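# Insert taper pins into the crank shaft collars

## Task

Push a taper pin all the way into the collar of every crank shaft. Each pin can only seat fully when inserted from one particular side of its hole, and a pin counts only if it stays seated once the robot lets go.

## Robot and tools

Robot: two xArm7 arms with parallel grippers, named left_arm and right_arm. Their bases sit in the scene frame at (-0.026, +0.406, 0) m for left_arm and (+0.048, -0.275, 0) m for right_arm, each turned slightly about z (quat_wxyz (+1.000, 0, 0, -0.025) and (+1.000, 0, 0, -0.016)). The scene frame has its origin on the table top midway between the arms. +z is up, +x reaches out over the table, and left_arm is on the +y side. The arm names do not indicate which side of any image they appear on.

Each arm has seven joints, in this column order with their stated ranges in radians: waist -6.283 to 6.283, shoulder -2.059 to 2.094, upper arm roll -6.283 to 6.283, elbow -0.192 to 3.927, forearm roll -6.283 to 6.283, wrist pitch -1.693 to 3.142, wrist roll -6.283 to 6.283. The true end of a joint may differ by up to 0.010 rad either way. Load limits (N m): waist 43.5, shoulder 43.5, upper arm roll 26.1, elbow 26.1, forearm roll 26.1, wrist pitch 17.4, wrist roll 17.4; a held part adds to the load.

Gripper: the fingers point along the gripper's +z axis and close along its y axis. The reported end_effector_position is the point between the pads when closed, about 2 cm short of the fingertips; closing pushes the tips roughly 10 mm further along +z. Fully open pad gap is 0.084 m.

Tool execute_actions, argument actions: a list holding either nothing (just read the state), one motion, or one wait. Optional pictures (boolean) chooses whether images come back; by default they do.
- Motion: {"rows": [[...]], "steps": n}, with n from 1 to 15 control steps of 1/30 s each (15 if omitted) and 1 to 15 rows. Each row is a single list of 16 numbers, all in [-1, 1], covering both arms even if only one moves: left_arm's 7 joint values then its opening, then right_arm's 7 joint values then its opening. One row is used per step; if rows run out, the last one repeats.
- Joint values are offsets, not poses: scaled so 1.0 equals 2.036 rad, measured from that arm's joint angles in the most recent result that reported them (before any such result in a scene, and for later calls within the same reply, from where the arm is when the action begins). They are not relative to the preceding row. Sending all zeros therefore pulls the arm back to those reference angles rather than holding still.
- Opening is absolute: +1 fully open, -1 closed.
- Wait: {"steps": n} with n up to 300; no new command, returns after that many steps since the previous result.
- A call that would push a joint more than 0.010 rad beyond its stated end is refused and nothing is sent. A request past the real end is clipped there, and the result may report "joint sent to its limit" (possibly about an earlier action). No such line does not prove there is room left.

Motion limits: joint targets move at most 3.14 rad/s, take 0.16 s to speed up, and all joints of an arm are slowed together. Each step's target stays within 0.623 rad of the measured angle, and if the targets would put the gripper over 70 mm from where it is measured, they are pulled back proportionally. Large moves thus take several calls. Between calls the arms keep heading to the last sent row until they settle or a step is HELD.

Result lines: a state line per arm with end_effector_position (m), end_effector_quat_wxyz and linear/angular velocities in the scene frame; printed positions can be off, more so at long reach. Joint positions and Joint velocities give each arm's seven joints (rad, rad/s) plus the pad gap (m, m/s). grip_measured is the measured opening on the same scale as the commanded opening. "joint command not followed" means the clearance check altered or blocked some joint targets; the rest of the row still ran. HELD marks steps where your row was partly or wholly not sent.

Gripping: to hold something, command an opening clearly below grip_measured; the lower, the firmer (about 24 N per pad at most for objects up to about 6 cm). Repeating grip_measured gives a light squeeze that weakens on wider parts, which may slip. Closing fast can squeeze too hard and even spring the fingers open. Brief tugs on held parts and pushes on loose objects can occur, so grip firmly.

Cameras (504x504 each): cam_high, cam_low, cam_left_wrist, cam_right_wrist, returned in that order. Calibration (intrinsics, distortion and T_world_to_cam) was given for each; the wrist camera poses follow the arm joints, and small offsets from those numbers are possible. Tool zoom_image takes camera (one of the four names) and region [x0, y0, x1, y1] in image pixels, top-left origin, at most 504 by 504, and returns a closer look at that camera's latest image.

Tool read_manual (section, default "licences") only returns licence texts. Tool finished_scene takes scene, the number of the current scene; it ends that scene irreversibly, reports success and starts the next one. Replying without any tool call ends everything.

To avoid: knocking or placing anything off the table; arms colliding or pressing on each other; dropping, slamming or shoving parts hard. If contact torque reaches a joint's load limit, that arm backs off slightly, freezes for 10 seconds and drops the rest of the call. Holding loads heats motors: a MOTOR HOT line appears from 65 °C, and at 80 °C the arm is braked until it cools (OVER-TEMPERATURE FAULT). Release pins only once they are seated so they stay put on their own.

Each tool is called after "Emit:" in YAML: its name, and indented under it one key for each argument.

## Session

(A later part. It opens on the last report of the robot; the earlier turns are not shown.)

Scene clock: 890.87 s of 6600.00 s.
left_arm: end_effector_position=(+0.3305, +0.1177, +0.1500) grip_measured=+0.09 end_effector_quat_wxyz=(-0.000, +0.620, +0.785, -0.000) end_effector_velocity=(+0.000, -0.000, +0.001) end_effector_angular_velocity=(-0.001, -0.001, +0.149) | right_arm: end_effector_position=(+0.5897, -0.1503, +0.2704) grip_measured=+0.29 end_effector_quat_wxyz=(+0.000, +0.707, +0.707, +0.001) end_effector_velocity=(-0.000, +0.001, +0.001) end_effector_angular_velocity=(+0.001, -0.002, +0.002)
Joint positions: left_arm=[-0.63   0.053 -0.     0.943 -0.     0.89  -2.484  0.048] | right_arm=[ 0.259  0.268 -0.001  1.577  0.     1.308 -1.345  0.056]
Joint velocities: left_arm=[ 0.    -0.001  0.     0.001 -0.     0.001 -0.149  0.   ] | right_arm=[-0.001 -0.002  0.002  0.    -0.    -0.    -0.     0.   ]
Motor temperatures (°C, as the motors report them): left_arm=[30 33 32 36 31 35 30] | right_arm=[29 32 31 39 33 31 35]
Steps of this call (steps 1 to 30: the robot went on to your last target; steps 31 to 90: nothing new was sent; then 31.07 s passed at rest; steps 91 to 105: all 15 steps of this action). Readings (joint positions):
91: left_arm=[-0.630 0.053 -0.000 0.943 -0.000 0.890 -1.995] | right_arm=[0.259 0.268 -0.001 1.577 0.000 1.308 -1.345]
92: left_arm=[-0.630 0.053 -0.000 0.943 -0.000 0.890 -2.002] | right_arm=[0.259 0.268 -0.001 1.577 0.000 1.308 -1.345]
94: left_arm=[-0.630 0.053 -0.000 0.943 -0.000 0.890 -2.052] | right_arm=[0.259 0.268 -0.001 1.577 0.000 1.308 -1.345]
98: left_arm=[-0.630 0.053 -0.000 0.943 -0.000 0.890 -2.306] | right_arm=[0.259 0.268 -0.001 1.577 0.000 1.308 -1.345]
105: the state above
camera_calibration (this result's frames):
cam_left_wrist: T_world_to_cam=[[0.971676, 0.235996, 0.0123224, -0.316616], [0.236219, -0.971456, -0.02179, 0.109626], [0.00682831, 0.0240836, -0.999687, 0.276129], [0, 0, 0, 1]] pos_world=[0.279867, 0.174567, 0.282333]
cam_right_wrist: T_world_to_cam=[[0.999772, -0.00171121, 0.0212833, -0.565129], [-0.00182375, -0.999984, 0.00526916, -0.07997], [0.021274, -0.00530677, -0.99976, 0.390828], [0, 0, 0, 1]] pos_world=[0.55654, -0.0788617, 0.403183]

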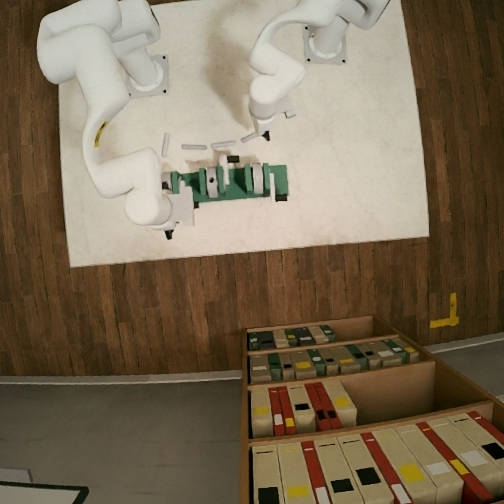

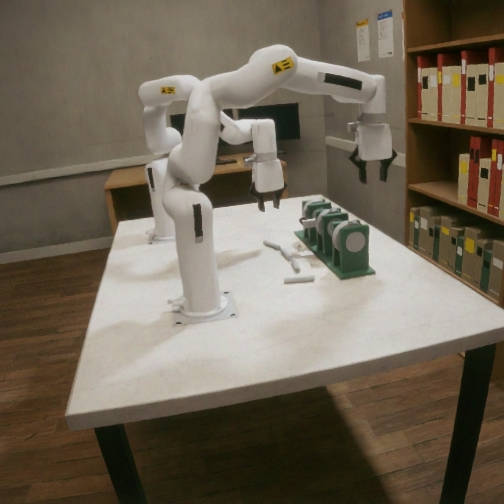

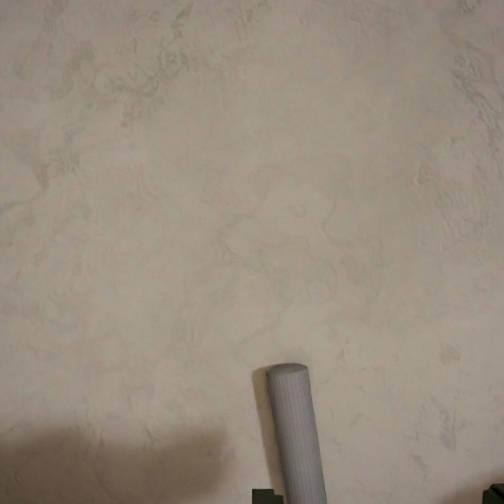

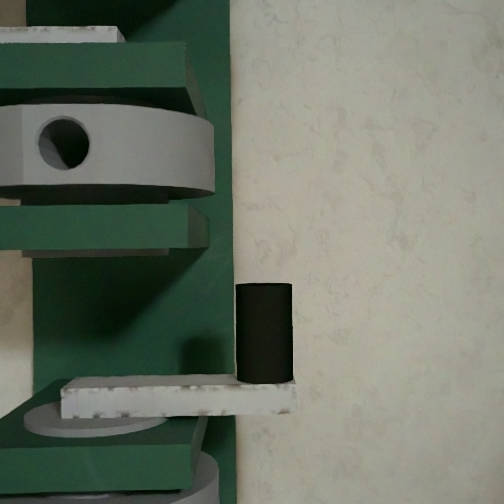

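Emit:
execute_actions:
  actions:
    - {"rows": [[-0.005,0.057,0,-0.033,0,-0.09,-0.04,0.1, 0,0,0,0,0,0,0,0.3],[-0.005,0.057,0,-0.033,0,-0.09,-0.04,0.1, 0,0,0,0,0,0,0,0.3],[-0.005,0.057,0,-0.033,0,-0.09,-0.04,0.1, 0,0,0,0,0,0,0,0.3],[-0.005,0.057,0,-0.033,0,-0.09,-0.04,0.1, 0,0,0,0,0,0,0,0.3],[-0.0098,0.1136,0,-0.0667,0,-0.1803,-0.0717,0.1, 0,0,0,0,0,0,0,0.3]], "steps": 15}

Scene clock: 909.83 s of 6600.00 s.
left_arm: end_effector_position=(+0.3156, +0.1185, +0.0268) grip_measured=+0.09 end_effector_quat_wxyz=(-0.002, +0.571, +0.821, +0.000) end_effector_velocity=(+0.027, -0.024, +0.002) end_effector_angular_velocity=(-0.084, -0.101, +0.046) | right_arm: end_effector_position=(+0.5897, -0.1503, +0.2704) grip_measured=+0.29 end_effector_quat_wxyz=(+0.000, +0.707, +0.707, +0.001) end_effector_velocity=(-0.000, +0.001, +0.001) end_effector_angular_velocity=(+0.000, -0.002, +0.002)
Joint positions: left_arm=[-0.649  0.278 -0.     0.81  -0.     0.535 -2.626  0.048] | right_arm=[ 0.259  0.268 -0.001  1.577  0.     1.308 -1.345  0.056]
Joint velocities: left_arm=[-0.004  0.028  0.003  0.01  -0.    -0.149 -0.047  0.   ] | right_arm=[ 0.    -0.002  0.001 -0.    -0.001 -0.    -0.     0.   ]
Motor temperatures (°C, as the motors report them): left_arm=[30 33 32 36 31 35 30] | right_arm=[29 32 31 39 33 31 35]
Steps of this call (steps 1 to 30: the robot went on to your last target; steps 31 to 90: nothing new was sent; then 15.47 s passed at rest; steps 91 to 105: all 15 steps of this action). Readings (joint positions):
91: left_arm=[-0.630 0.053 -0.000 0.942 -0.000 0.889 -2.498] | right_arm=[0.259 0.268 -0.001 1.577 0.000 1.308 -1.345]
92: left_arm=[-0.630 0.055 -0.000 0.941 -0.000 0.883 -2.501] | right_arm=[0.259 0.268 -0.001 1.577 0.000 1.308 -1.345]
94: left_arm=[-0.633 0.081 0.000 0.928 -0.000 0.833 -2.519] | right_arm=[0.259 0.268 -0.001 1.577 0.000 1.308 -1.345]
98: left_arm=[-0.641 0.185 -0.000 0.864 -0.000 0.682 -2.574] | right_arm=[0.259 0.268 -0.001 1.577 0.000 1.308 -1.345]
105: the state above
camera_calibration (this result's frames):
cam_left_wrist: T_world_to_cam=[[0.935659, 0.352739, 0.0108611, -0.303279], [0.352902, -0.935342, -0.0244067, 0.0702713], [0.00154968, 0.0266693, -0.999643, 0.154436], [0, 0, 0, 1]] pos_world=[0.258728, 0.168587, 0.15939]
cam_right_wrist: T_world_to_cam=[[0.999772, -0.00171111, 0.0212834, -0.565129], [-0.00182365, -0.999984, 0.00526912, -0.07997], [0.021274, -0.00530674, -0.99976, 0.390828], [0, 0, 0, 1]] pos_world=[0.55654, -0.0788617, 0.403183]

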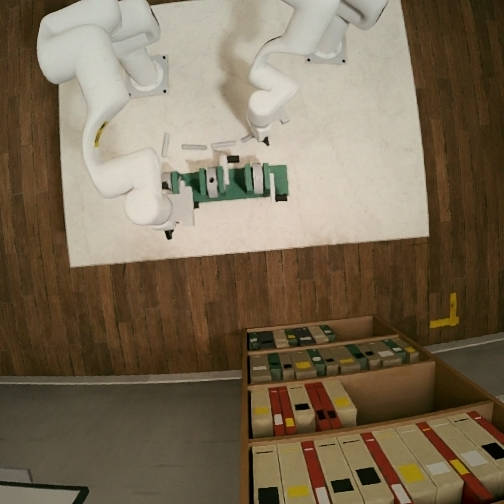

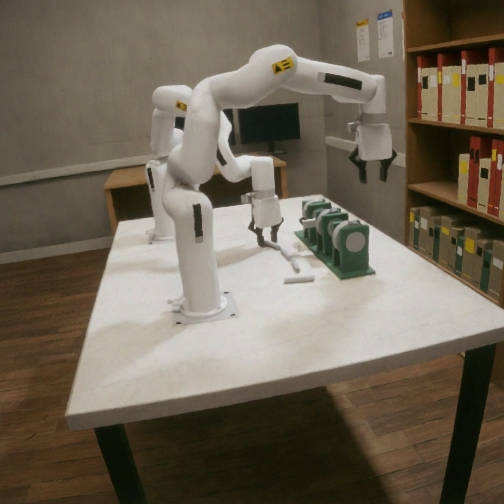

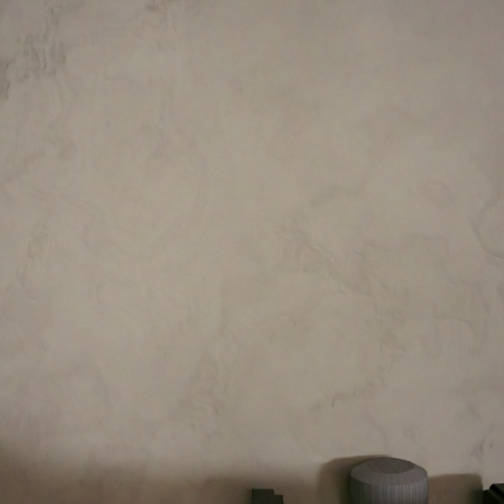

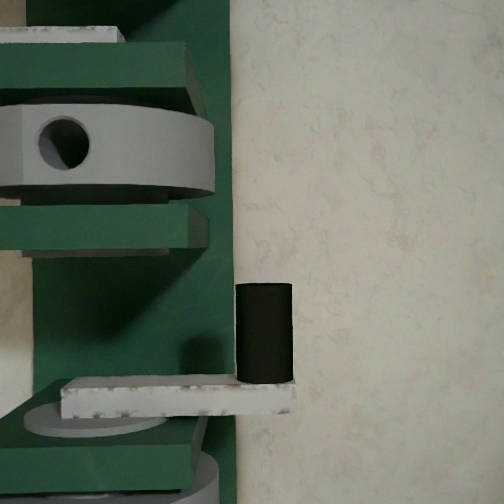

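Emit:
execute_actions:
  actions:
    - {"rows": [[0,0.003,0,-0.0013,0,-0.006,-0.002,0.1, 0,0,0,0,0,0,0,0.3],[0,0.003,0,-0.0013,0,-0.006,-0.002,0.1, 0,0,0,0,0,0,0,0.3],[0,0.003,0,-0.0013,0,-0.006,-0.002,-0.1, 0,0,0,0,0,0,0,0.3],[0,0.003,0,-0.0013,0,-0.006,-0.002,-0.25, 0,0,0,0,0,0,0,0.3],[0,0.003,0,-0.0013,0,-0.006,-0.002,-0.4, 0,0,0,0,0,0,0,0.3],[0,0.003,0,-0.0013,0,-0.006,-0.002,-0.5, 0,0,0,0,0,0,0,0.3],[0,0.003,0,-0.0013,0,-0.006,-0.002,-0.6, 0,0,0,0,0,0,0,0.3],[0,0.003,0,-0.0013,0,-0.006,-0.002,-0.7, 0,0,0,0,0,0,0,0.3],[0,0.003,0,-0.0013,0,-0.006,-0.002,-0.85, 0,0,0,0,0,0,0,0.3]], "steps": 15}
  pictures: false

Scene clock: 917.23 s of 6600.00 s.
left_arm: end_effector_position=(+0.3158, +0.1184, +0.0242) grip_measured=-0.61 end_effector_quat_wxyz=(+0.000, +0.569, +0.822, -0.000) end_effector_velocity=(-0.000, +0.000, -0.000) end_effector_angular_velocity=(+0.001, +0.001, +0.001) | right_arm: end_effector_position=(+0.5897, -0.1503, +0.2704) grip_measured=+0.29 end_effector_quat_wxyz=(+0.000, +0.707, +0.707, +0.001) end_effector_velocity=(+0.001, -0.000, +0.000) end_effector_angular_velocity=(+0.001, -0.002, -0.001)
Joint positions: left_arm=[-0.649  0.284 -0.     0.808 -0.     0.523 -2.63   0.017] | right_arm=[ 0.259  0.268 -0.001  1.577  0.     1.308 -1.345  0.056]
Joint velocities: left_arm=[-0.     0.     0.    -0.001 -0.     0.    -0.001 -0.   ] | right_arm=[-0.001 -0.     0.     0.001  0.001 -0.001  0.001 -0.   ]
Motor temperatures (°C, as the motors report them): left_arm=[30 33 32 35 31 35 30] | right_arm=[29 32 31 39 33 31 35]
Steps of this call (steps 1 to 30: the robot went on to your last target; steps 31 to 90: nothing new was sent; then 3.90 s passed at rest; steps 91 to 105: all 15 steps of this action). Readings (joint positions):
91: left_arm=[-0.650 0.284 -0.000 0.807 -0.000 0.523 -2.630] | right_arm=[0.259 0.268 -0.001 1.577 0.000 1.308 -1.345]
92: left_arm=[-0.650 0.284 -0.000 0.807 -0.000 0.523 -2.630] | right_arm=[0.259 0.268 -0.001 1.577 0.000 1.308 -1.345]
94: left_arm=[-0.649 0.284 -0.000 0.807 -0.000 0.523 -2.630] | right_arm=[0.259 0.268 -0.001 1.577 0.000 1.308 -1.345]
98: left_arm=[-0.649 0.284 -0.000 0.808 -0.000 0.523 -2.630] | right_arm=[0.259 0.268 -0.001 1.577 0.000 1.308 -1.345]
105: the state above

Emit:
execute_actions:
  actions:
    - {"rows": [[0,-0.02,0,0.012,0,0.032,0,-0.85, 0,0,0,0,0,0,0,0.3],[0,-0.035,0,0.02,0,0.056,0,-0.85, 0,0,0,0,0,0,0,0.3],[0,-0.051,0,0.0295,0,0.081,0,-0.85, 0,0,0,0,0,0,0,0.3],[0,-0.051,0,0.0295,0,0.081,0,-0.85, 0,0,0,0,0,0,0,0.3],[0,-0.07,0,0.04,0,0.11,0,-0.85, 0,0,0,0,0,0,0,0.3],[0,-0.09,0,0.052,0,0.14,0,-0.85, 0,0,0,0,0,0,0,0.3],[0,-0.114,0,0.0658,0,0.18,0.1,-0.85, 0,0,0,0,0,0,0,0.3],[-0.0123,-0.114,0,0.0658,0,0.18,0.987,-0.85, 0,0,0,0,0,0,0,0.3]], "steps": 15}
  pictures: false

Emit:
execute_actions:
  actions:
    - {"steps": 20}
  pictures: false

Scene clock: 944.17 s of 6600.00 s.
left_arm: end_effector_position=(+0.3214, +0.1063, +0.1361) grip_measured=-0.61 end_effector_quat_wxyz=(-0.000, +0.730, +0.684, -0.000) end_effector_velocity=(-0.042, -0.028, +0.093) end_effector_angular_velocity=(+0.021, +0.028, -2.921) | right_arm: end_effector_position=(+0.5897, -0.1503, +0.2704) grip_measured=+0.29 end_effector_quat_wxyz=(+0.000, +0.707, +0.707, +0.001) end_effector_velocity=(-0.000, -0.000, +0.000) end_effector_angular_velocity=(+0.000, +0.000, +0.000)
Joint positions: left_arm=[-0.661  0.076 -0.     0.927 -0.     0.851 -2.217  0.017] | right_arm=[ 0.259  0.268 -0.001  1.577  0.     1.308 -1.345  0.056]
Joint velocities: left_arm=[-0.094 -0.173 -0.011  0.096 -0.     0.305  2.816 -0.   ] | right_arm=[-0.001 -0.001  0.001 -0.001  0.     0.001 -0.001  0.   ]
Motor temperatures (°C, as the motors report them): left_arm=[30 33 32 35 31 35 30] | right_arm=[29 32 31 39 33 31 35]
Steps of this call (steps 1 to 15: the robot went on to your last target; steps 16 to 90: nothing new was sent; then 23.43 s passed at rest; steps 91 to 105: all 15 steps of this action). Readings (joint positions):
91: left_arm=[-0.649 0.284 -0.000 0.808 -0.000 0.524 -2.630] | right_arm=[0.259 0.268 -0.001 1.577 0.000 1.308 -1.345]
92: left_arm=[-0.649 0.281 -0.000 0.809 -0.000 0.531 -2.630] | right_arm=[0.259 0.268 -0.001 1.577 0.000 1.308 -1.345]
94: left_arm=[-0.649 0.257 -0.000 0.821 -0.000 0.578 -2.630] | right_arm=[0.259 0.268 -0.001 1.577 0.000 1.308 -1.345]
98: left_arm=[-0.649 0.160 -0.000 0.880 -0.000 0.716 -2.625] | right_arm=[0.259 0.268 -0.001 1.577 0.000 1.308 -1.345]
105: the state above

Scene clock: 944.83 s of 6600.00 s.
left_arm: end_effector_position=(+0.3171, +0.1023, +0.1498) grip_measured=-0.61 end_effector_quat_wxyz=(-0.000, +0.999, -0.040, -0.000) end_effector_velocity=(+0.000, -0.000, +0.001) end_effector_angular_velocity=(-0.001, -0.001, -0.254) | right_arm: end_effector_position=(+0.5897, -0.1503, +0.2704) grip_measured=+0.29 end_effector_quat_wxyz=(+0.000, +0.707, +0.707, +0.001) end_effector_velocity=(+0.000, -0.000, -0.000) end_effector_angular_velocity=(+0.001, -0.000, +0.000)
Joint positions: left_arm=[-0.674  0.052 -0.     0.941 -0.     0.889 -0.644  0.017] | right_arm=[ 0.259  0.268 -0.001  1.577  0.     1.308 -1.345  0.056]
Joint velocities: left_arm=[-0.    -0.002  0.     0.001 -0.     0.001  0.254  0.   ] | right_arm=[ 0.     0.    -0.001 -0.     0.001 -0.001 -0.002 -0.   ]
Motor temperatures (°C, as the motors report them): left_arm=[30 33 32 35 31 35 30] | right_arm=[29 32 31 39 33 31 35]
Steps of this call (steps 1 to 20: the robot went on to your last target). Readings (joint positions):
1: left_arm=[-0.664 0.071 -0.000 0.930 -0.000 0.860 -2.121] | right_arm=[0.259 0.268 -0.001 1.577 0.000 1.308 -1.345]
2: left_arm=[-0.667 0.066 -0.001 0.933 -0.000 0.868 -2.022] | right_arm=[0.259 0.268 -0.001 1.577 0.000 1.308 -1.345]
4: left_arm=[-0.670 0.060 -0.001 0.937 -0.000 0.878 -1.822] | right_arm=[0.259 0.268 -0.001 1.577 0.000 1.308 -1.345]
8: left_arm=[-0.673 0.055 -0.000 0.940 -0.000 0.886 -1.419] | right_arm=[0.259 0.268 -0.001 1.577 0.000 1.308 -1.345]
20: the state above

Emit:
execute_actions:
  actions:
    - {"rows": [[0,0,0,0,0,-0.771,0.316,-0.85, 0,0,0,0,0,0,0,0.3]], "steps": 15}
  pictures: false

Emit:
execute_actions:
  actions:
    - {"steps": 10}
  pictures: false

Scene clock: 954.90 s of 6600.00 s.
left_arm: end_effector_position=(+0.4249, +0.0070, +0.2574) grip_measured=-0.61 end_effector_quat_wxyz=(+0.146, +0.903, -0.261, +0.309) end_effector_velocity=(+0.192, -0.170, +0.392) end_effector_angular_velocity=(-0.907, -1.577, -0.436) | right_arm: end_effector_position=(+0.5897, -0.1503, +0.2704) grip_measured=+0.29 end_effector_quat_wxyz=(+0.000, +0.707, +0.707, +0.001) end_effector_velocity=(+0.000, -0.002, +0.001) end_effector_angular_velocity=(+0.000, -0.001, -0.003)
Joint positions: left_arm=[-0.674  0.052 -0.     0.942 -0.     0.192 -0.161  0.017] | right_arm=[ 0.259  0.268 -0.001  1.577  0.     1.308 -1.345  0.056]
Joint velocities: left_arm=[ 0.     0.     0.     0.     0.    -1.782  0.569  0.   ] | right_arm=[-0.002 -0.001 -0.001 -0.     0.    -0.    -0.    -0.   ]
Motor temperatures (°C, as the motors report them): left_arm=[30 33 32 36 31 35 30] | right_arm=[29 32 31 39 33 31 35]
Steps of this call (steps 1 to 30: the robot went on to your last target; steps 31 to 90: nothing new was sent; then 6.57 s passed at rest; steps 91 to 105: all 15 steps of this action). Readings (joint positions):
91: left_arm=[-0.674 0.052 -0.000 0.941 -0.000 0.889 -0.620] | right_arm=[0.259 0.268 -0.001 1.577 0.000 1.308 -1.345]
92: left_arm=[-0.674 0.052 -0.000 0.941 -0.000 0.883 -0.614] | right_arm=[0.259 0.268 -0.001 1.577 0.000 1.308 -1.345]
94: left_arm=[-0.674 0.053 -0.000 0.940 -0.000 0.833 -0.564] | right_arm=[0.259 0.268 -0.001 1.577 0.000 1.308 -1.345]
98: left_arm=[-0.674 0.052 -0.000 0.942 -0.000 0.610 -0.369] | right_arm=[0.259 0.268 -0.001 1.577 0.000 1.308 -1.345]
105: the state above

Scene clock: 955.23 s of 6600.00 s.
left_arm: end_effector_position=(+0.4570, -0.0214, +0.4059) grip_measured=-0.61 end_effector_quat_wxyz=(+0.226, +0.752, -0.266, +0.559) end_effector_velocity=(-0.006, +0.006, +0.469) end_effector_angular_velocity=(-0.987, -1.511, -0.074) | right_arm: end_effector_position=(+0.5897, -0.1503, +0.2704) grip_measured=+0.29 end_effector_quat_wxyz=(+0.000, +0.707, +0.707, +0.001) end_effector_velocity=(-0.000, -0.001, -0.000) end_effector_angular_velocity=(-0.000, +0.002, -0.003)
Joint positions: left_arm=[-0.674  0.052 -0.     0.942 -0.    -0.405 -0.043  0.017] | right_arm=[ 0.259  0.268 -0.001  1.577  0.     1.308 -1.345  0.056]
Joint velocities: left_arm=[ 0.    -0.001 -0.    -0.    -0.    -1.785  0.272  0.   ] | right_arm=[-0.001  0.    -0.002 -0.     0.     0.001  0.001 -0.   ]
Motor temperatures (°C, as the motors report them): left_arm=[30 33 32 36 31 35 30] | right_arm=[29 32 31 39 33 31 35]
Steps of this call (steps 1 to 10: the robot went on to your last target). Readings (joint positions):
1: left_arm=[-0.674 0.052 -0.000 0.942 -0.000 0.133 -0.143] | right_arm=[0.259 0.268 -0.001 1.577 0.000 1.308 -1.345]
2: left_arm=[-0.674 0.052 -0.000 0.942 -0.000 0.073 -0.128] | right_arm=[0.259 0.268 -0.001 1.577 0.000 1.308 -1.345]
4: left_arm=[-0.674 0.052 -0.000 0.942 -0.000 -0.047 -0.101] | right_arm=[0.259 0.268 -0.001 1.577 0.000 1.308 -1.345]
8: left_arm=[-0.674 0.052 -0.000 0.942 -0.000 -0.286 -0.061] | right_arm=[0.259 0.268 -0.001 1.577 0.000 1.308 -1.345]
10: the state above

Emit:
execute_actions:
  actions:
    - {"rows": [[0,0.2698,0,0.0531,0,-0.352,0.021,-0.85, 0,0,0,0,0,0,0,0.3]], "steps": 15}
  pictures: false

Emit:
execute_actions:
  actions:
    - {"steps": 10}

Scene clock: 960.73 s of 6600.00 s.
left_arm: end_effector_position=(+0.4821, -0.0435, +0.3044) grip_measured=-0.61 end_effector_quat_wxyz=(+0.250, +0.663, -0.251, +0.659) end_effector_velocity=(+0.008, -0.006, -0.400) end_effector_angular_velocity=(+0.086, +0.094, +0.002) | right_arm: end_effector_position=(+0.5897, -0.1503, +0.2704) grip_measured=+0.29 end_effector_quat_wxyz=(+0.000, +0.707, +0.707, +0.001) end_effector_velocity=(-0.000, -0.001, -0.001) end_effector_angular_velocity=(-0.000, +0.001, -0.000)
Joint positions: left_arm=[-0.674  0.532 -0.     1.034 -0.    -1.063 -0.     0.017] | right_arm=[ 0.259  0.268 -0.001  1.577  0.     1.308 -1.345  0.056]
Joint velocities: left_arm=[ 0.     0.935  0.001  0.133 -0.    -0.675  0.002 -0.   ] | right_arm=[-0.     0.001 -0.001 -0.001  0.     0.    -0.001 -0.   ]
Motor temperatures (°C, as the motors report them): left_arm=[30 33 32 36 31 35 30] | right_arm=[29 32 31 39 33 31 35]
Steps of this call (steps 1 to 30: the robot went on to your last target; steps 31 to 90: nothing new was sent; then 2.00 s passed at rest; steps 91 to 105: all 15 steps of this action). Readings (joint positions):
91: left_arm=[-0.674 0.053 -0.000 0.942 -0.000 -0.681 -0.001] | right_arm=[0.259 0.268 -0.001 1.577 0.000 1.308 -1.345]
92: left_arm=[-0.674 0.057 -0.000 0.943 -0.000 -0.686 -0.001] | right_arm=[0.259 0.268 -0.001 1.577 0.000 1.308 -1.345]
94: left_arm=[-0.674 0.100 -0.000 0.957 -0.000 -0.727 -0.001] | right_arm=[0.259 0.268 -0.001 1.577 0.000 1.308 -1.345]
98: left_arm=[-0.674 0.263 -0.000 0.983 -0.000 -0.849 -0.001] | right_arm=[0.259 0.268 -0.001 1.577 0.000 1.308 -1.345]
105: the state above

Scene clock: 961.07 s of 6600.00 s.
left_arm: end_effector_position=(+0.4824, -0.0439, +0.2826) grip_measured=-0.61 end_effector_quat_wxyz=(+0.251, +0.660, -0.250, +0.662) end_effector_velocity=(-0.001, +0.002, -0.019) end_effector_angular_velocity=(+0.017, +0.016, +0.000) | right_arm: end_effector_position=(+0.5897, -0.1503, +0.2704) grip_measured=+0.29 end_effector_quat_wxyz=(+0.000, +0.707, +0.707, +0.001) end_effector_velocity=(-0.000, +0.000, -0.000) end_effector_angular_velocity=(-0.001, +0.000, +0.001)
Joint positions: left_arm=[-0.674  0.597 -0.     1.051 -0.    -1.121 -0.     0.017] | right_arm=[ 0.259  0.268 -0.001  1.577  0.     1.308 -1.345  0.056]
Joint velocities: left_arm=[ 0.     0.027  0.001 -0.008  0.001 -0.012  0.002 -0.   ] | right_arm=[ 0.001  0.     0.     0.    -0.001  0.     0.001  0.   ]
Motor temperatures (°C, as the motors report them): left_arm=[30 33 32 36 31 35 30] | right_arm=[29 32 31 39 33 31 35]
Steps of this call (steps 1 to 10: the robot went on to your last target). Readings (joint positions):
1: left_arm=[-0.674 0.558 0.000 1.037 -0.000 -1.081 -0.000] | right_arm=[0.259 0.268 -0.001 1.577 0.000 1.308 -1.345]
2: left_arm=[-0.674 0.575 0.000 1.039 -0.000 -1.093 -0.000] | right_arm=[0.259 0.268 -0.001 1.577 0.000 1.308 -1.345]
4: left_arm=[-0.674 0.590 -0.000 1.044 -0.000 -1.108 -0.000] | right_arm=[0.259 0.268 -0.001 1.577 0.000 1.308 -1.345]
8: left_arm=[-0.674 0.595 -0.000 1.051 -0.000 -1.119 -0.000] | right_arm=[0.259 0.268 -0.001 1.577 0.000 1.308 -1.345]
10: the state above
camera_calibration (this result's frames):
cam_left_wrist: T_world_to_cam=[[-0.671974, -0.740558, 0.00507165, 0.324292], [0.0151121, -0.0205588, -0.999674, 0.344464], [0.740421, -0.671678, 0.0250063, -0.262445], [0, 0, 0, 1]] pos_world=[0.40703, 0.0709596, 0.34927]
cam_right_wrist: T_world_to_cam=[[0.999772, -0.00171133, 0.0212836, -0.565129], [-0.00182387, -0.999984, 0.00526937, -0.0799701], [0.0212743, -0.00530698, -0.99976, 0.390828], [0, 0, 0, 1]] pos_world=[0.55654, -0.0788619, 0.403183]

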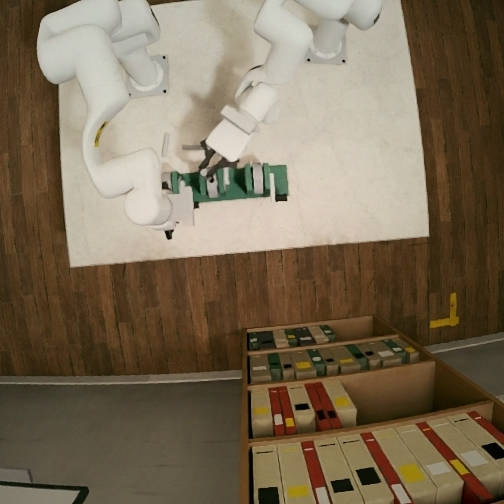

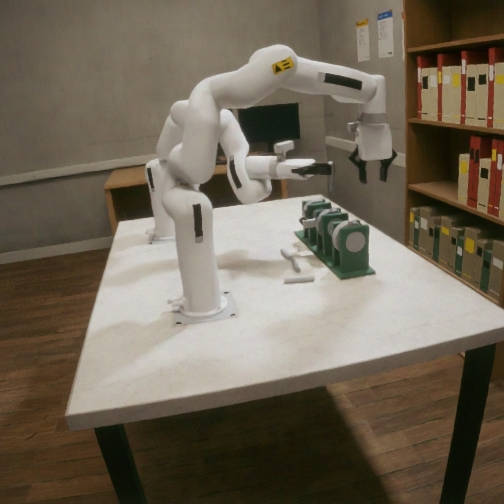

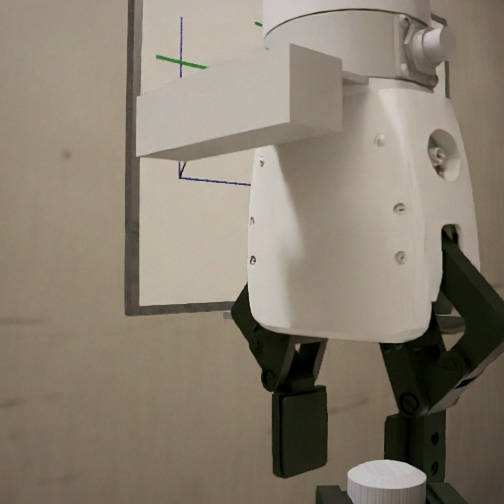

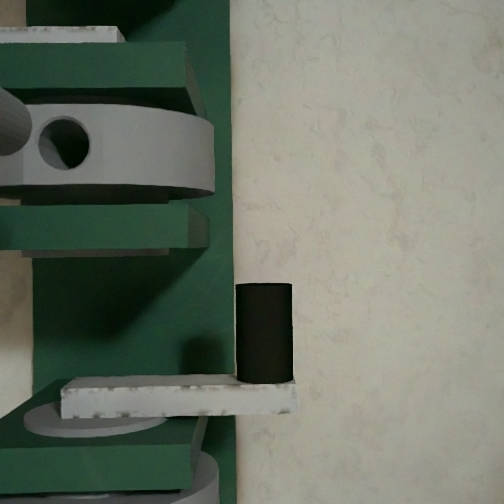

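Emit:
execute_actions:
  actions:
    - {"rows": [[0,0.042,0,0.0107,0,-0.0293,0,-0.85, 0,0,0,0,0,0,0,0.3]], "steps": 15}

Emit:
zoom_image:
  camera: "cam_right_wrist"
  region: [0, 70, 160, 230]

Scene clock: 965.10 s of 6600.00 s.
left_arm: end_effector_position=(+0.4823, -0.0439, +0.2506) grip_measured=-0.61 end_effector_quat_wxyz=(+0.251, +0.661, -0.250, +0.661) end_effector_velocity=(-0.001, +0.001, -0.007) end_effector_angular_velocity=(+0.005, +0.007, +0.001) | right_arm: end_effector_position=(+0.5897, -0.1503, +0.2704) grip_measured=+0.29 end_effector_quat_wxyz=(+0.000, +0.707, +0.707, +0.001) end_effector_velocity=(+0.000, -0.001, +0.000) end_effector_angular_velocity=(-0.001, +0.000, -0.002)
Joint positions: left_arm=[-0.674  0.681 -0.     1.073 -0.    -1.18  -0.     0.017] | right_arm=[ 0.259  0.268 -0.001  1.577  0.     1.308 -1.345  0.056]
Joint velocities: left_arm=[ 0.     0.01   0.    -0.003 -0.001 -0.004 -0.001 -0.   ] | right_arm=[-0.    -0.    -0.002  0.    -0.     0.001 -0.    -0.   ]
Motor temperatures (°C, as the motors report them): left_arm=[30 33 32 36 31 35 30] | right_arm=[29 32 31 39 33 31 35]
Steps of this call (steps 1 to 30: the robot went on to your last target; steps 31 to 90: nothing new was sent; then 0.53 s passed at rest; steps 91 to 105: all 15 steps of this action). Readings (joint positions):
91: left_arm=[-0.674 0.602 -0.000 1.050 -0.000 -1.122 -0.000] | right_arm=[0.259 0.268 -0.001 1.577 0.000 1.308 -1.345]
92: left_arm=[-0.674 0.606 -0.000 1.052 -0.000 -1.127 -0.000] | right_arm=[0.259 0.268 -0.001 1.577 0.000 1.308 -1.345]
94: left_arm=[-0.674 0.638 -0.000 1.064 -0.000 -1.152 -0.000] | right_arm=[0.259 0.268 -0.001 1.577 0.000 1.308 -1.345]
98: left_arm=[-0.674 0.679 -0.000 1.067 -0.000 -1.173 -0.000] | right_arm=[0.259 0.268 -0.001 1.577 0.000 1.308 -1.345]
105: the state above
camera_calibration (this result's frames):
cam_left_wrist: T_world_to_cam=[[-0.671985, -0.740547, 0.0051243, 0.324423], [0.0129995, -0.0187138, -0.99974, 0.313518], [0.740451, -0.671744, 0.0222021, -0.260892], [0, 0, 0, 1]] pos_world=[0.407109, 0.0708655, 0.317566]
cam_right_wrist: T_world_to_cam=[[0.999772, -0.00171155, 0.0212836, -0.565129], [-0.00182409, -0.999984, 0.00526941, -0.07997], [0.0212743, -0.00530703, -0.99976, 0.390828], [0, 0, 0, 1]] pos_world=[0.55654, -0.0788619, 0.403183]

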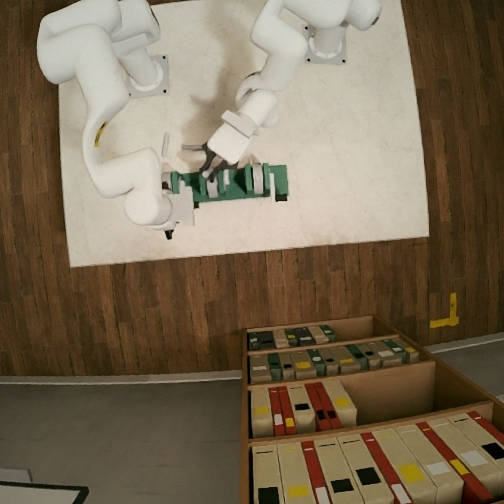

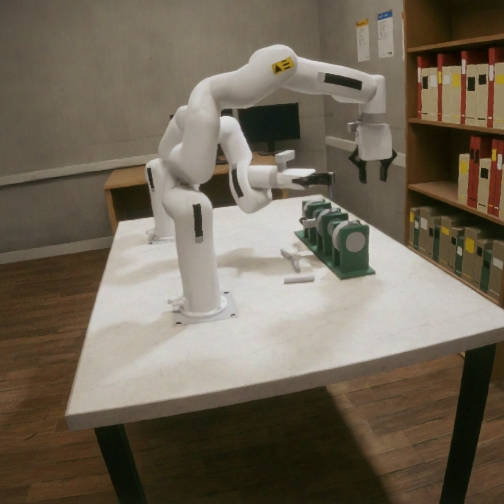

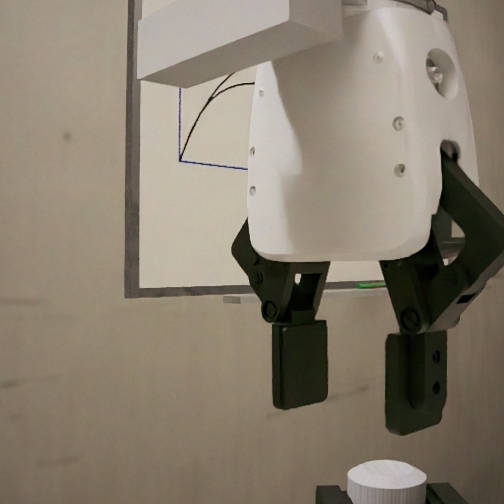

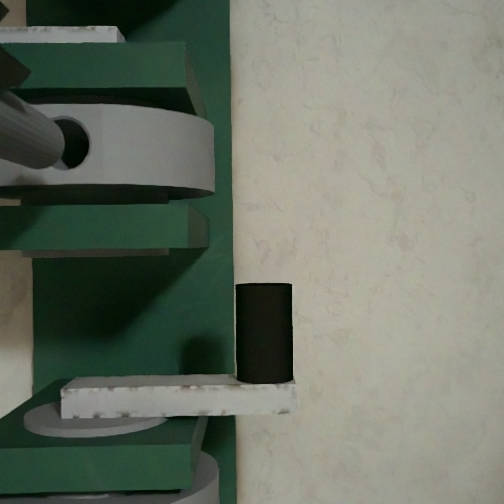

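Region (0, 70, 160, 230) of cam_right_wrist's 504x504 image, scaled by 3.150, with more detail than that image has.

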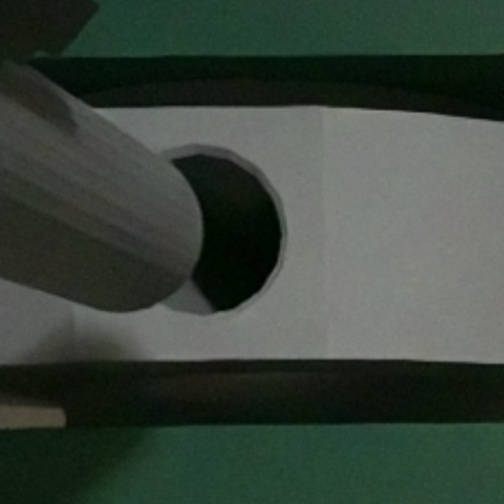

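Emit:
execute_actions:
  actions:
    - {"rows": [[0.0028,0.0135,0,0.0025,0,-0.0104,0,-0.85, 0,0,0,0,0,0,0,0.3]], "steps": 15}

Emit:
zoom_image:
  camera: "cam_right_wrist"
  region: [0, 70, 160, 230]

Scene clock: 974.20 s of 6600.00 s.
left_arm: end_effector_position=(+0.4840, -0.0403, +0.2398) grip_measured=-0.61 end_effector_quat_wxyz=(+0.249, +0.662, -0.249, +0.662) end_effector_velocity=(+0.001, +0.001, -0.002) end_effector_angular_velocity=(+0.003, +0.002, +0.002) | right_arm: end_effector_position=(+0.5897, -0.1503, +0.2704) grip_measured=+0.29 end_effector_quat_wxyz=(+0.000, +0.707, +0.707, +0.001) end_effector_velocity=(-0.000, -0.001, -0.001) end_effector_angular_velocity=(-0.001, +0.002, -0.003)
Joint positions: left_arm=[-0.669  0.708 -0.     1.078 -0.    -1.201 -0.     0.017] | right_arm=[ 0.259  0.268 -0.001  1.577  0.     1.308 -1.345  0.056]
Joint velocities: left_arm=[ 0.001  0.002  0.001 -0.001 -0.    -0.001  0.    -0.   ] | right_arm=[-0.001  0.001 -0.001 -0.001 -0.     0.     0.001  0.   ]
Motor temperatures (°C, as the motors report them): left_arm=[30 33 32 35 31 35 30] | right_arm=[29 32 31 39 33 31 35]
Steps of this call (steps 1 to 15: the robot went on to your last target; steps 16 to 90: nothing new was sent; then 5.60 s passed at rest; steps 91 to 105: all 15 steps of this action). Readings (joint positions):
91: left_arm=[-0.674 0.683 -0.000 1.072 -0.000 -1.181 -0.000] | right_arm=[0.259 0.268 -0.001 1.577 0.000 1.308 -1.345]
92: left_arm=[-0.673 0.687 -0.001 1.074 -0.000 -1.185 -0.000] | right_arm=[0.259 0.268 -0.001 1.577 0.000 1.308 -1.345]
94: left_arm=[-0.671 0.699 -0.000 1.076 -0.000 -1.194 -0.000] | right_arm=[0.259 0.268 -0.001 1.577 0.000 1.308 -1.345]
98: left_arm=[-0.669 0.708 0.000 1.077 -0.000 -1.199 -0.000] | right_arm=[0.259 0.268 -0.001 1.577 0.000 1.308 -1.345]
105: the state above
camera_calibration (this result's frames):
cam_left_wrist: T_world_to_cam=[[-0.667861, -0.744268, 0.00517359, 0.326071], [0.012415, -0.01809, -0.999759, 0.303099], [0.744182, -0.667636, 0.0213217, -0.260933], [0, 0, 0, 1]] pos_world=[0.408189, 0.0739587, 0.306902]
cam_right_wrist: T_world_to_cam=[[0.999772, -0.00171141, 0.0212834, -0.565129], [-0.00182395, -0.999984, 0.00526949, -0.0799701], [0.0212741, -0.00530711, -0.99976, 0.390828], [0, 0, 0, 1]] pos_world=[0.55654, -0.0788619, 0.403183]

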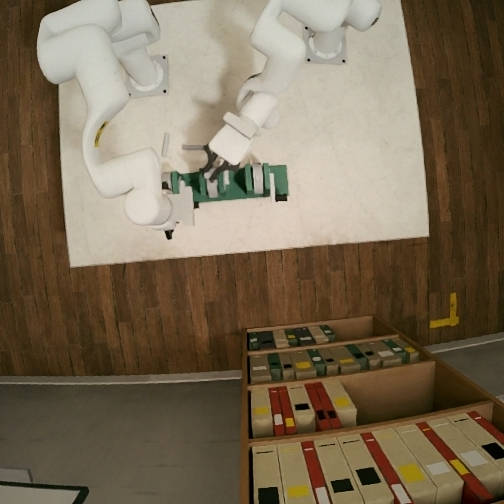

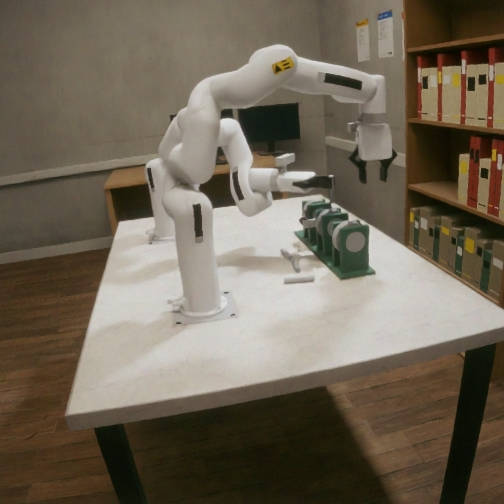

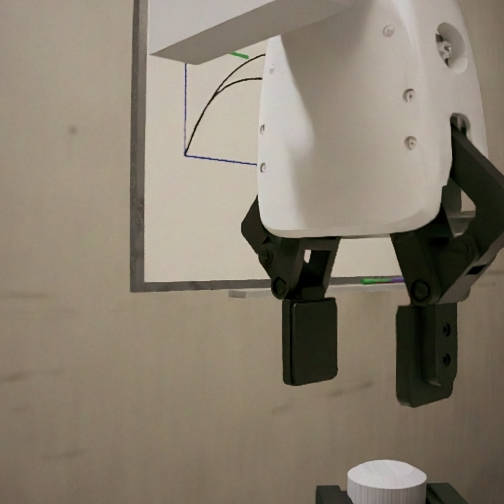

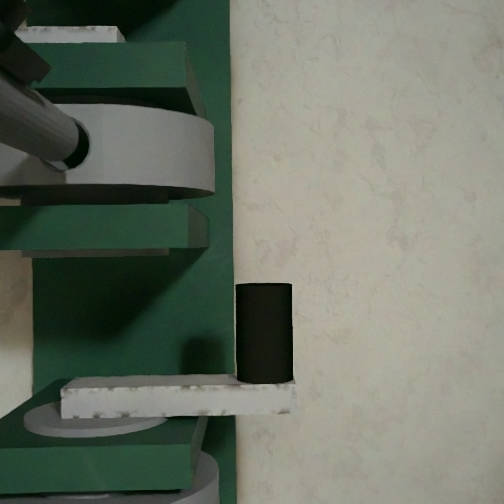

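Region (0, 70, 160, 230) of cam_right_wrist's 504x504 image, scaled by 3.150, with more detail than that image has.

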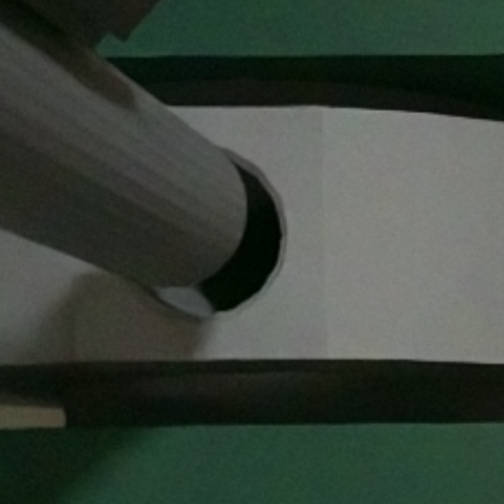

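Emit:
execute_actions:
  actions:
    - {"rows": [[0,0.005,0,0.002,0,-0.003,0,-0.85, 0,0,0,0,0,0,0,0.3],[0,0.01,0,0.004,0,-0.0065,0,-0.85, 0,0,0,0,0,0,0,0.3],[0,0.01,0,0.004,0,-0.0065,0,-0.85, 0,0,0,0,0,0,0,0.3],[0,0.015,0,0.006,0,-0.01,0,-0.85, 0,0,0,0,0,0,0,0.3],[0,0.015,0,0.006,0,-0.01,0,-0.85, 0,0,0,0,0,0,0,0.3],[0,0.0208,0,0.0078,0,-0.013,0,-0.85, 0,0,0,0,0,0,0,0.3]], "steps": 15}

Emit:
zoom_image:
  camera: "cam_right_wrist"
  region: [0, 30, 200, 230]

Scene clock: 983.87 s of 6600.00 s.
left_arm: end_effector_position=(+0.4840, -0.0404, +0.2252) grip_measured=-0.61 end_effector_quat_wxyz=(+0.249, +0.662, -0.249, +0.662) end_effector_velocity=(-0.000, -0.000, +0.000) end_effector_angular_velocity=(-0.003, -0.004, -0.000) | right_arm: end_effector_position=(+0.5897, -0.1503, +0.2704) grip_measured=+0.29 end_effector_quat_wxyz=(+0.000, +0.707, +0.707, +0.001) end_effector_velocity=(-0.000, -0.000, -0.000) end_effector_angular_velocity=(+0.000, +0.001, -0.000)
Joint positions: left_arm=[-0.669  0.75  -0.     1.094 -0.    -1.227 -0.     0.017] | right_arm=[ 0.259  0.268 -0.001  1.577  0.     1.308 -1.345  0.056]
Joint velocities: left_arm=[-0.     0.003 -0.     0.002 -0.    -0.005  0.     0.   ] | right_arm=[-0.    -0.001 -0.    -0.001  0.     0.    -0.    -0.   ]
Motor temperatures (°C, as the motors report them): left_arm=[30 33 32 35 31 35 30] | right_arm=[29 32 31 39 33 31 35]
Steps of this call (steps 1 to 15: the robot went on to your last target; steps 16 to 90: nothing new was sent; then 6.17 s passed at rest; steps 91 to 105: all 15 steps of this action). Readings (joint positions):
91: left_arm=[-0.669 0.709 -0.000 1.078 -0.000 -1.201 -0.000] | right_arm=[0.259 0.268 -0.001 1.577 0.000 1.308 -1.345]
92: left_arm=[-0.669 0.711 -0.000 1.079 -0.000 -1.203 -0.000] | right_arm=[0.259 0.268 -0.001 1.577 0.000 1.308 -1.345]
94: left_arm=[-0.669 0.721 -0.000 1.083 -0.000 -1.209 -0.000] | right_arm=[0.259 0.268 -0.001 1.577 0.000 1.308 -1.345]
98: left_arm=[-0.669 0.742 -0.000 1.090 -0.000 -1.222 -0.000] | right_arm=[0.259 0.268 -0.001 1.577 0.000 1.308 -1.345]
105: the state above
camera_calibration (this result's frames):
cam_left_wrist: T_world_to_cam=[[-0.667865, -0.744265, 0.00517719, 0.326143], [0.012776, -0.0184189, -0.999749, 0.288381], [0.744173, -0.667631, 0.0218101, -0.260768], [0, 0, 0, 1]] pos_world=[0.408192, 0.0739516, 0.292308]
cam_right_wrist: T_world_to_cam=[[0.999772, -0.00171146, 0.0212835, -0.565129], [-0.00182401, -0.999984, 0.00526957, -0.0799701], [0.0212741, -0.00530719, -0.99976, 0.390828], [0, 0, 0, 1]] pos_world=[0.55654, -0.0788619, 0.403183]

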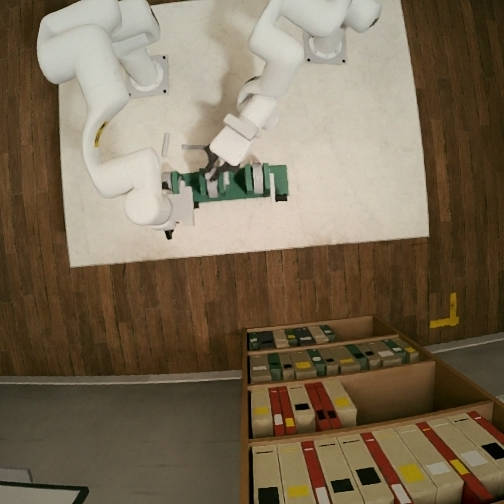

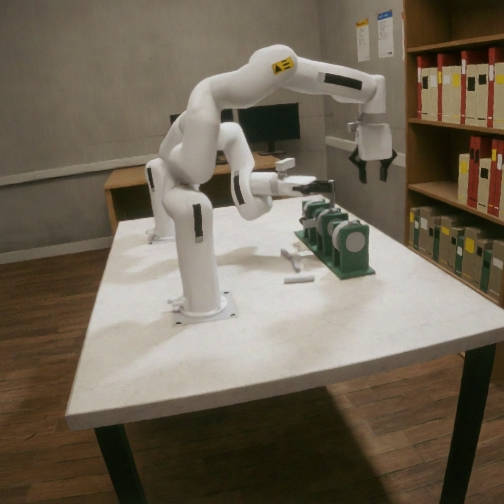

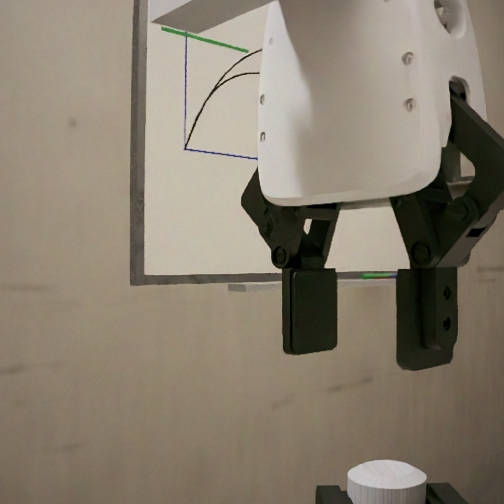

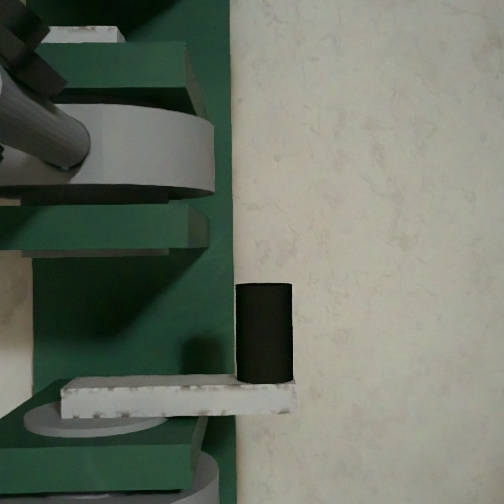

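Region (0, 30, 200, 230) of cam_right_wrist's 504x504 image, scaled by 2.520, with more detail than that image has.

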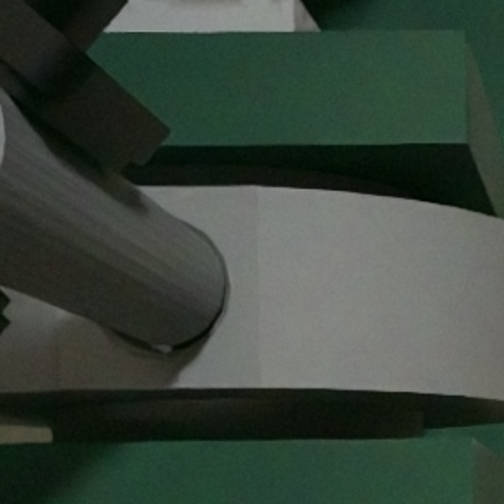

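In the hole. Continue down to z=.21.

Emit:
execute_actions:
  actions:
    - {"rows": [[0,0.005,0,0.002,0,-0.003,0,-0.85, 0,0,0,0,0,0,0,0.3],[0,0.01,0,0.004,0,-0.006,0,-0.85, 0,0,0,0,0,0,0,0.3],[0,0.01,0,0.004,0,-0.006,0,-0.85, 0,0,0,0,0,0,0,0.3],[0,0.015,0,0.006,0,-0.009,0,-0.85, 0,0,0,0,0,0,0,0.3],[0,0.015,0,0.006,0,-0.009,0,-0.85, 0,0,0,0,0,0,0,0.3],[0,0.0212,0,0.0089,0,-0.0123,0,-0.85, 0,0,0,0,0,0,0,0.3]], "steps": 15}

Emit:
zoom_image:
  camera: "cam_right_wrist"
  region: [0, 30, 200, 230]

Scene clock: 990.30 s of 6600.00 s.
left_arm: end_effector_position=(+0.4844, -0.0411, +0.2155) grip_measured=-0.61 end_effector_quat_wxyz=(+0.250, +0.658, -0.247, +0.665) end_effector_velocity=(+0.000, -0.000, -0.003) end_effector_angular_velocity=(+0.001, +0.002, +0.000) | right_arm: end_effector_position=(+0.5897, -0.1503, +0.2704) grip_measured=+0.29 end_effector_quat_wxyz=(+0.000, +0.707, +0.707, +0.001) end_effector_velocity=(+0.001, -0.001, +0.000) end_effector_angular_velocity=(-0.000, -0.002, -0.002)
Joint positions: left_arm=[-0.669  0.789 -0.     1.115  0.    -1.255 -0.     0.017] | right_arm=[ 0.259  0.268 -0.001  1.577  0.     1.308 -1.345  0.056]
Joint velocities: left_arm=[ 0.     0.008  0.     0.004 -0.    -0.002 -0.    -0.   ] | right_arm=[ 0.    -0.001 -0.002  0.    -0.    -0.001  0.001 -0.   ]
Motor temperatures (°C, as the motors report them): left_arm=[30 33 32 35 31 35 30] | right_arm=[29 32 31 39 33 31 35]
Steps of this call (steps 1 to 15: the robot went on to your last target; steps 16 to 90: nothing new was sent; then 2.93 s passed at rest; steps 91 to 105: all 15 steps of this action). Readings (joint positions):
91: left_arm=[-0.669 0.751 -0.000 1.094 -0.000 -1.228 -0.000] | right_arm=[0.259 0.268 -0.001 1.577 0.000 1.308 -1.345]
92: left_arm=[-0.669 0.753 -0.000 1.095 -0.000 -1.230 -0.000] | right_arm=[0.259 0.268 -0.001 1.577 0.000 1.308 -1.345]
94: left_arm=[-0.669 0.762 -0.000 1.099 -0.000 -1.235 -0.000] | right_arm=[0.259 0.268 -0.001 1.577 0.000 1.308 -1.345]
98: left_arm=[-0.669 0.782 -0.000 1.110 0.000 -1.250 -0.000] | right_arm=[0.259 0.268 -0.001 1.577 0.000 1.308 -1.345]
105: the state above
camera_calibration (this result's frames):
cam_left_wrist: T_world_to_cam=[[-0.668227, -0.74394, 0.00514944, 0.326138], [0.0210965, -0.0258674, -0.999443, 0.274261], [0.743659, -0.667746, 0.0329798, -0.263476], [0, 0, 0, 1]] pos_world=[0.408085, 0.0737867, 0.281118]
cam_right_wrist: T_world_to_cam=[[0.999772, -0.00171132, 0.0212837, -0.565129], [-0.00182386, -0.999984, 0.00526965, -0.0799703], [0.0212743, -0.00530727, -0.99976, 0.390828], [0, 0, 0, 1]] pos_world=[0.55654, -0.0788619, 0.403183]

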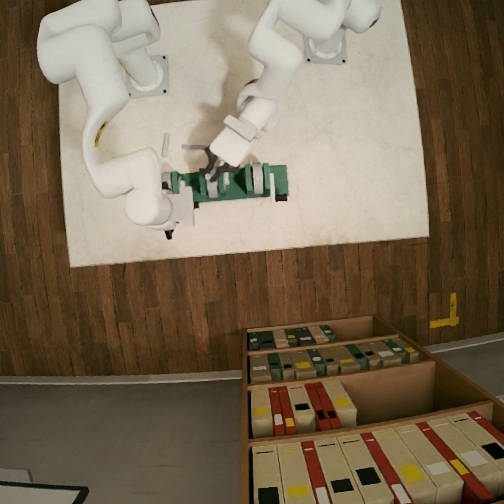

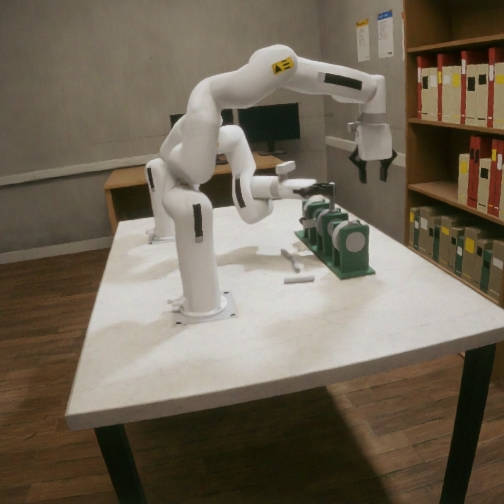

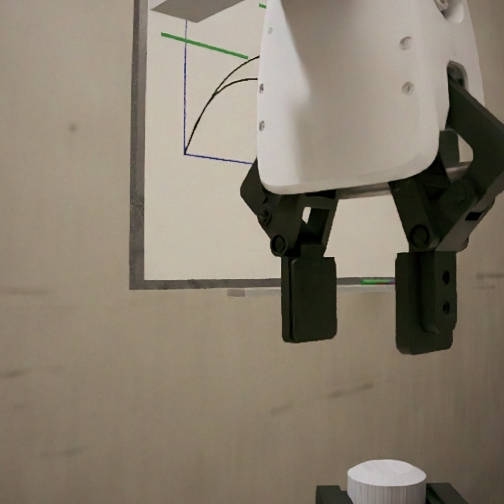

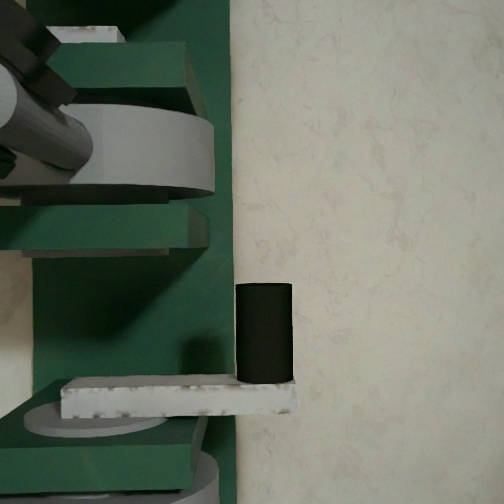

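Region (0, 30, 200, 230) of cam_right_wrist's 504x504 image, scaled by 2.520, with more detail than that image has.

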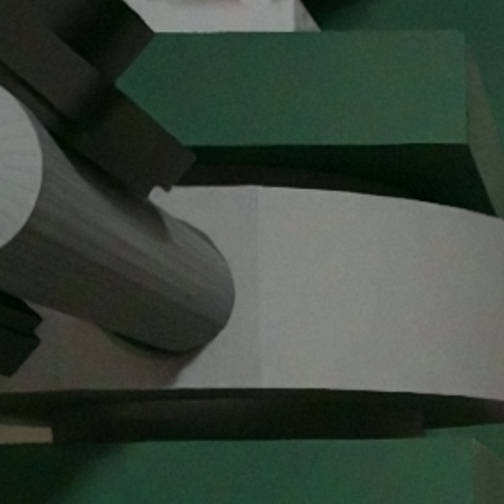

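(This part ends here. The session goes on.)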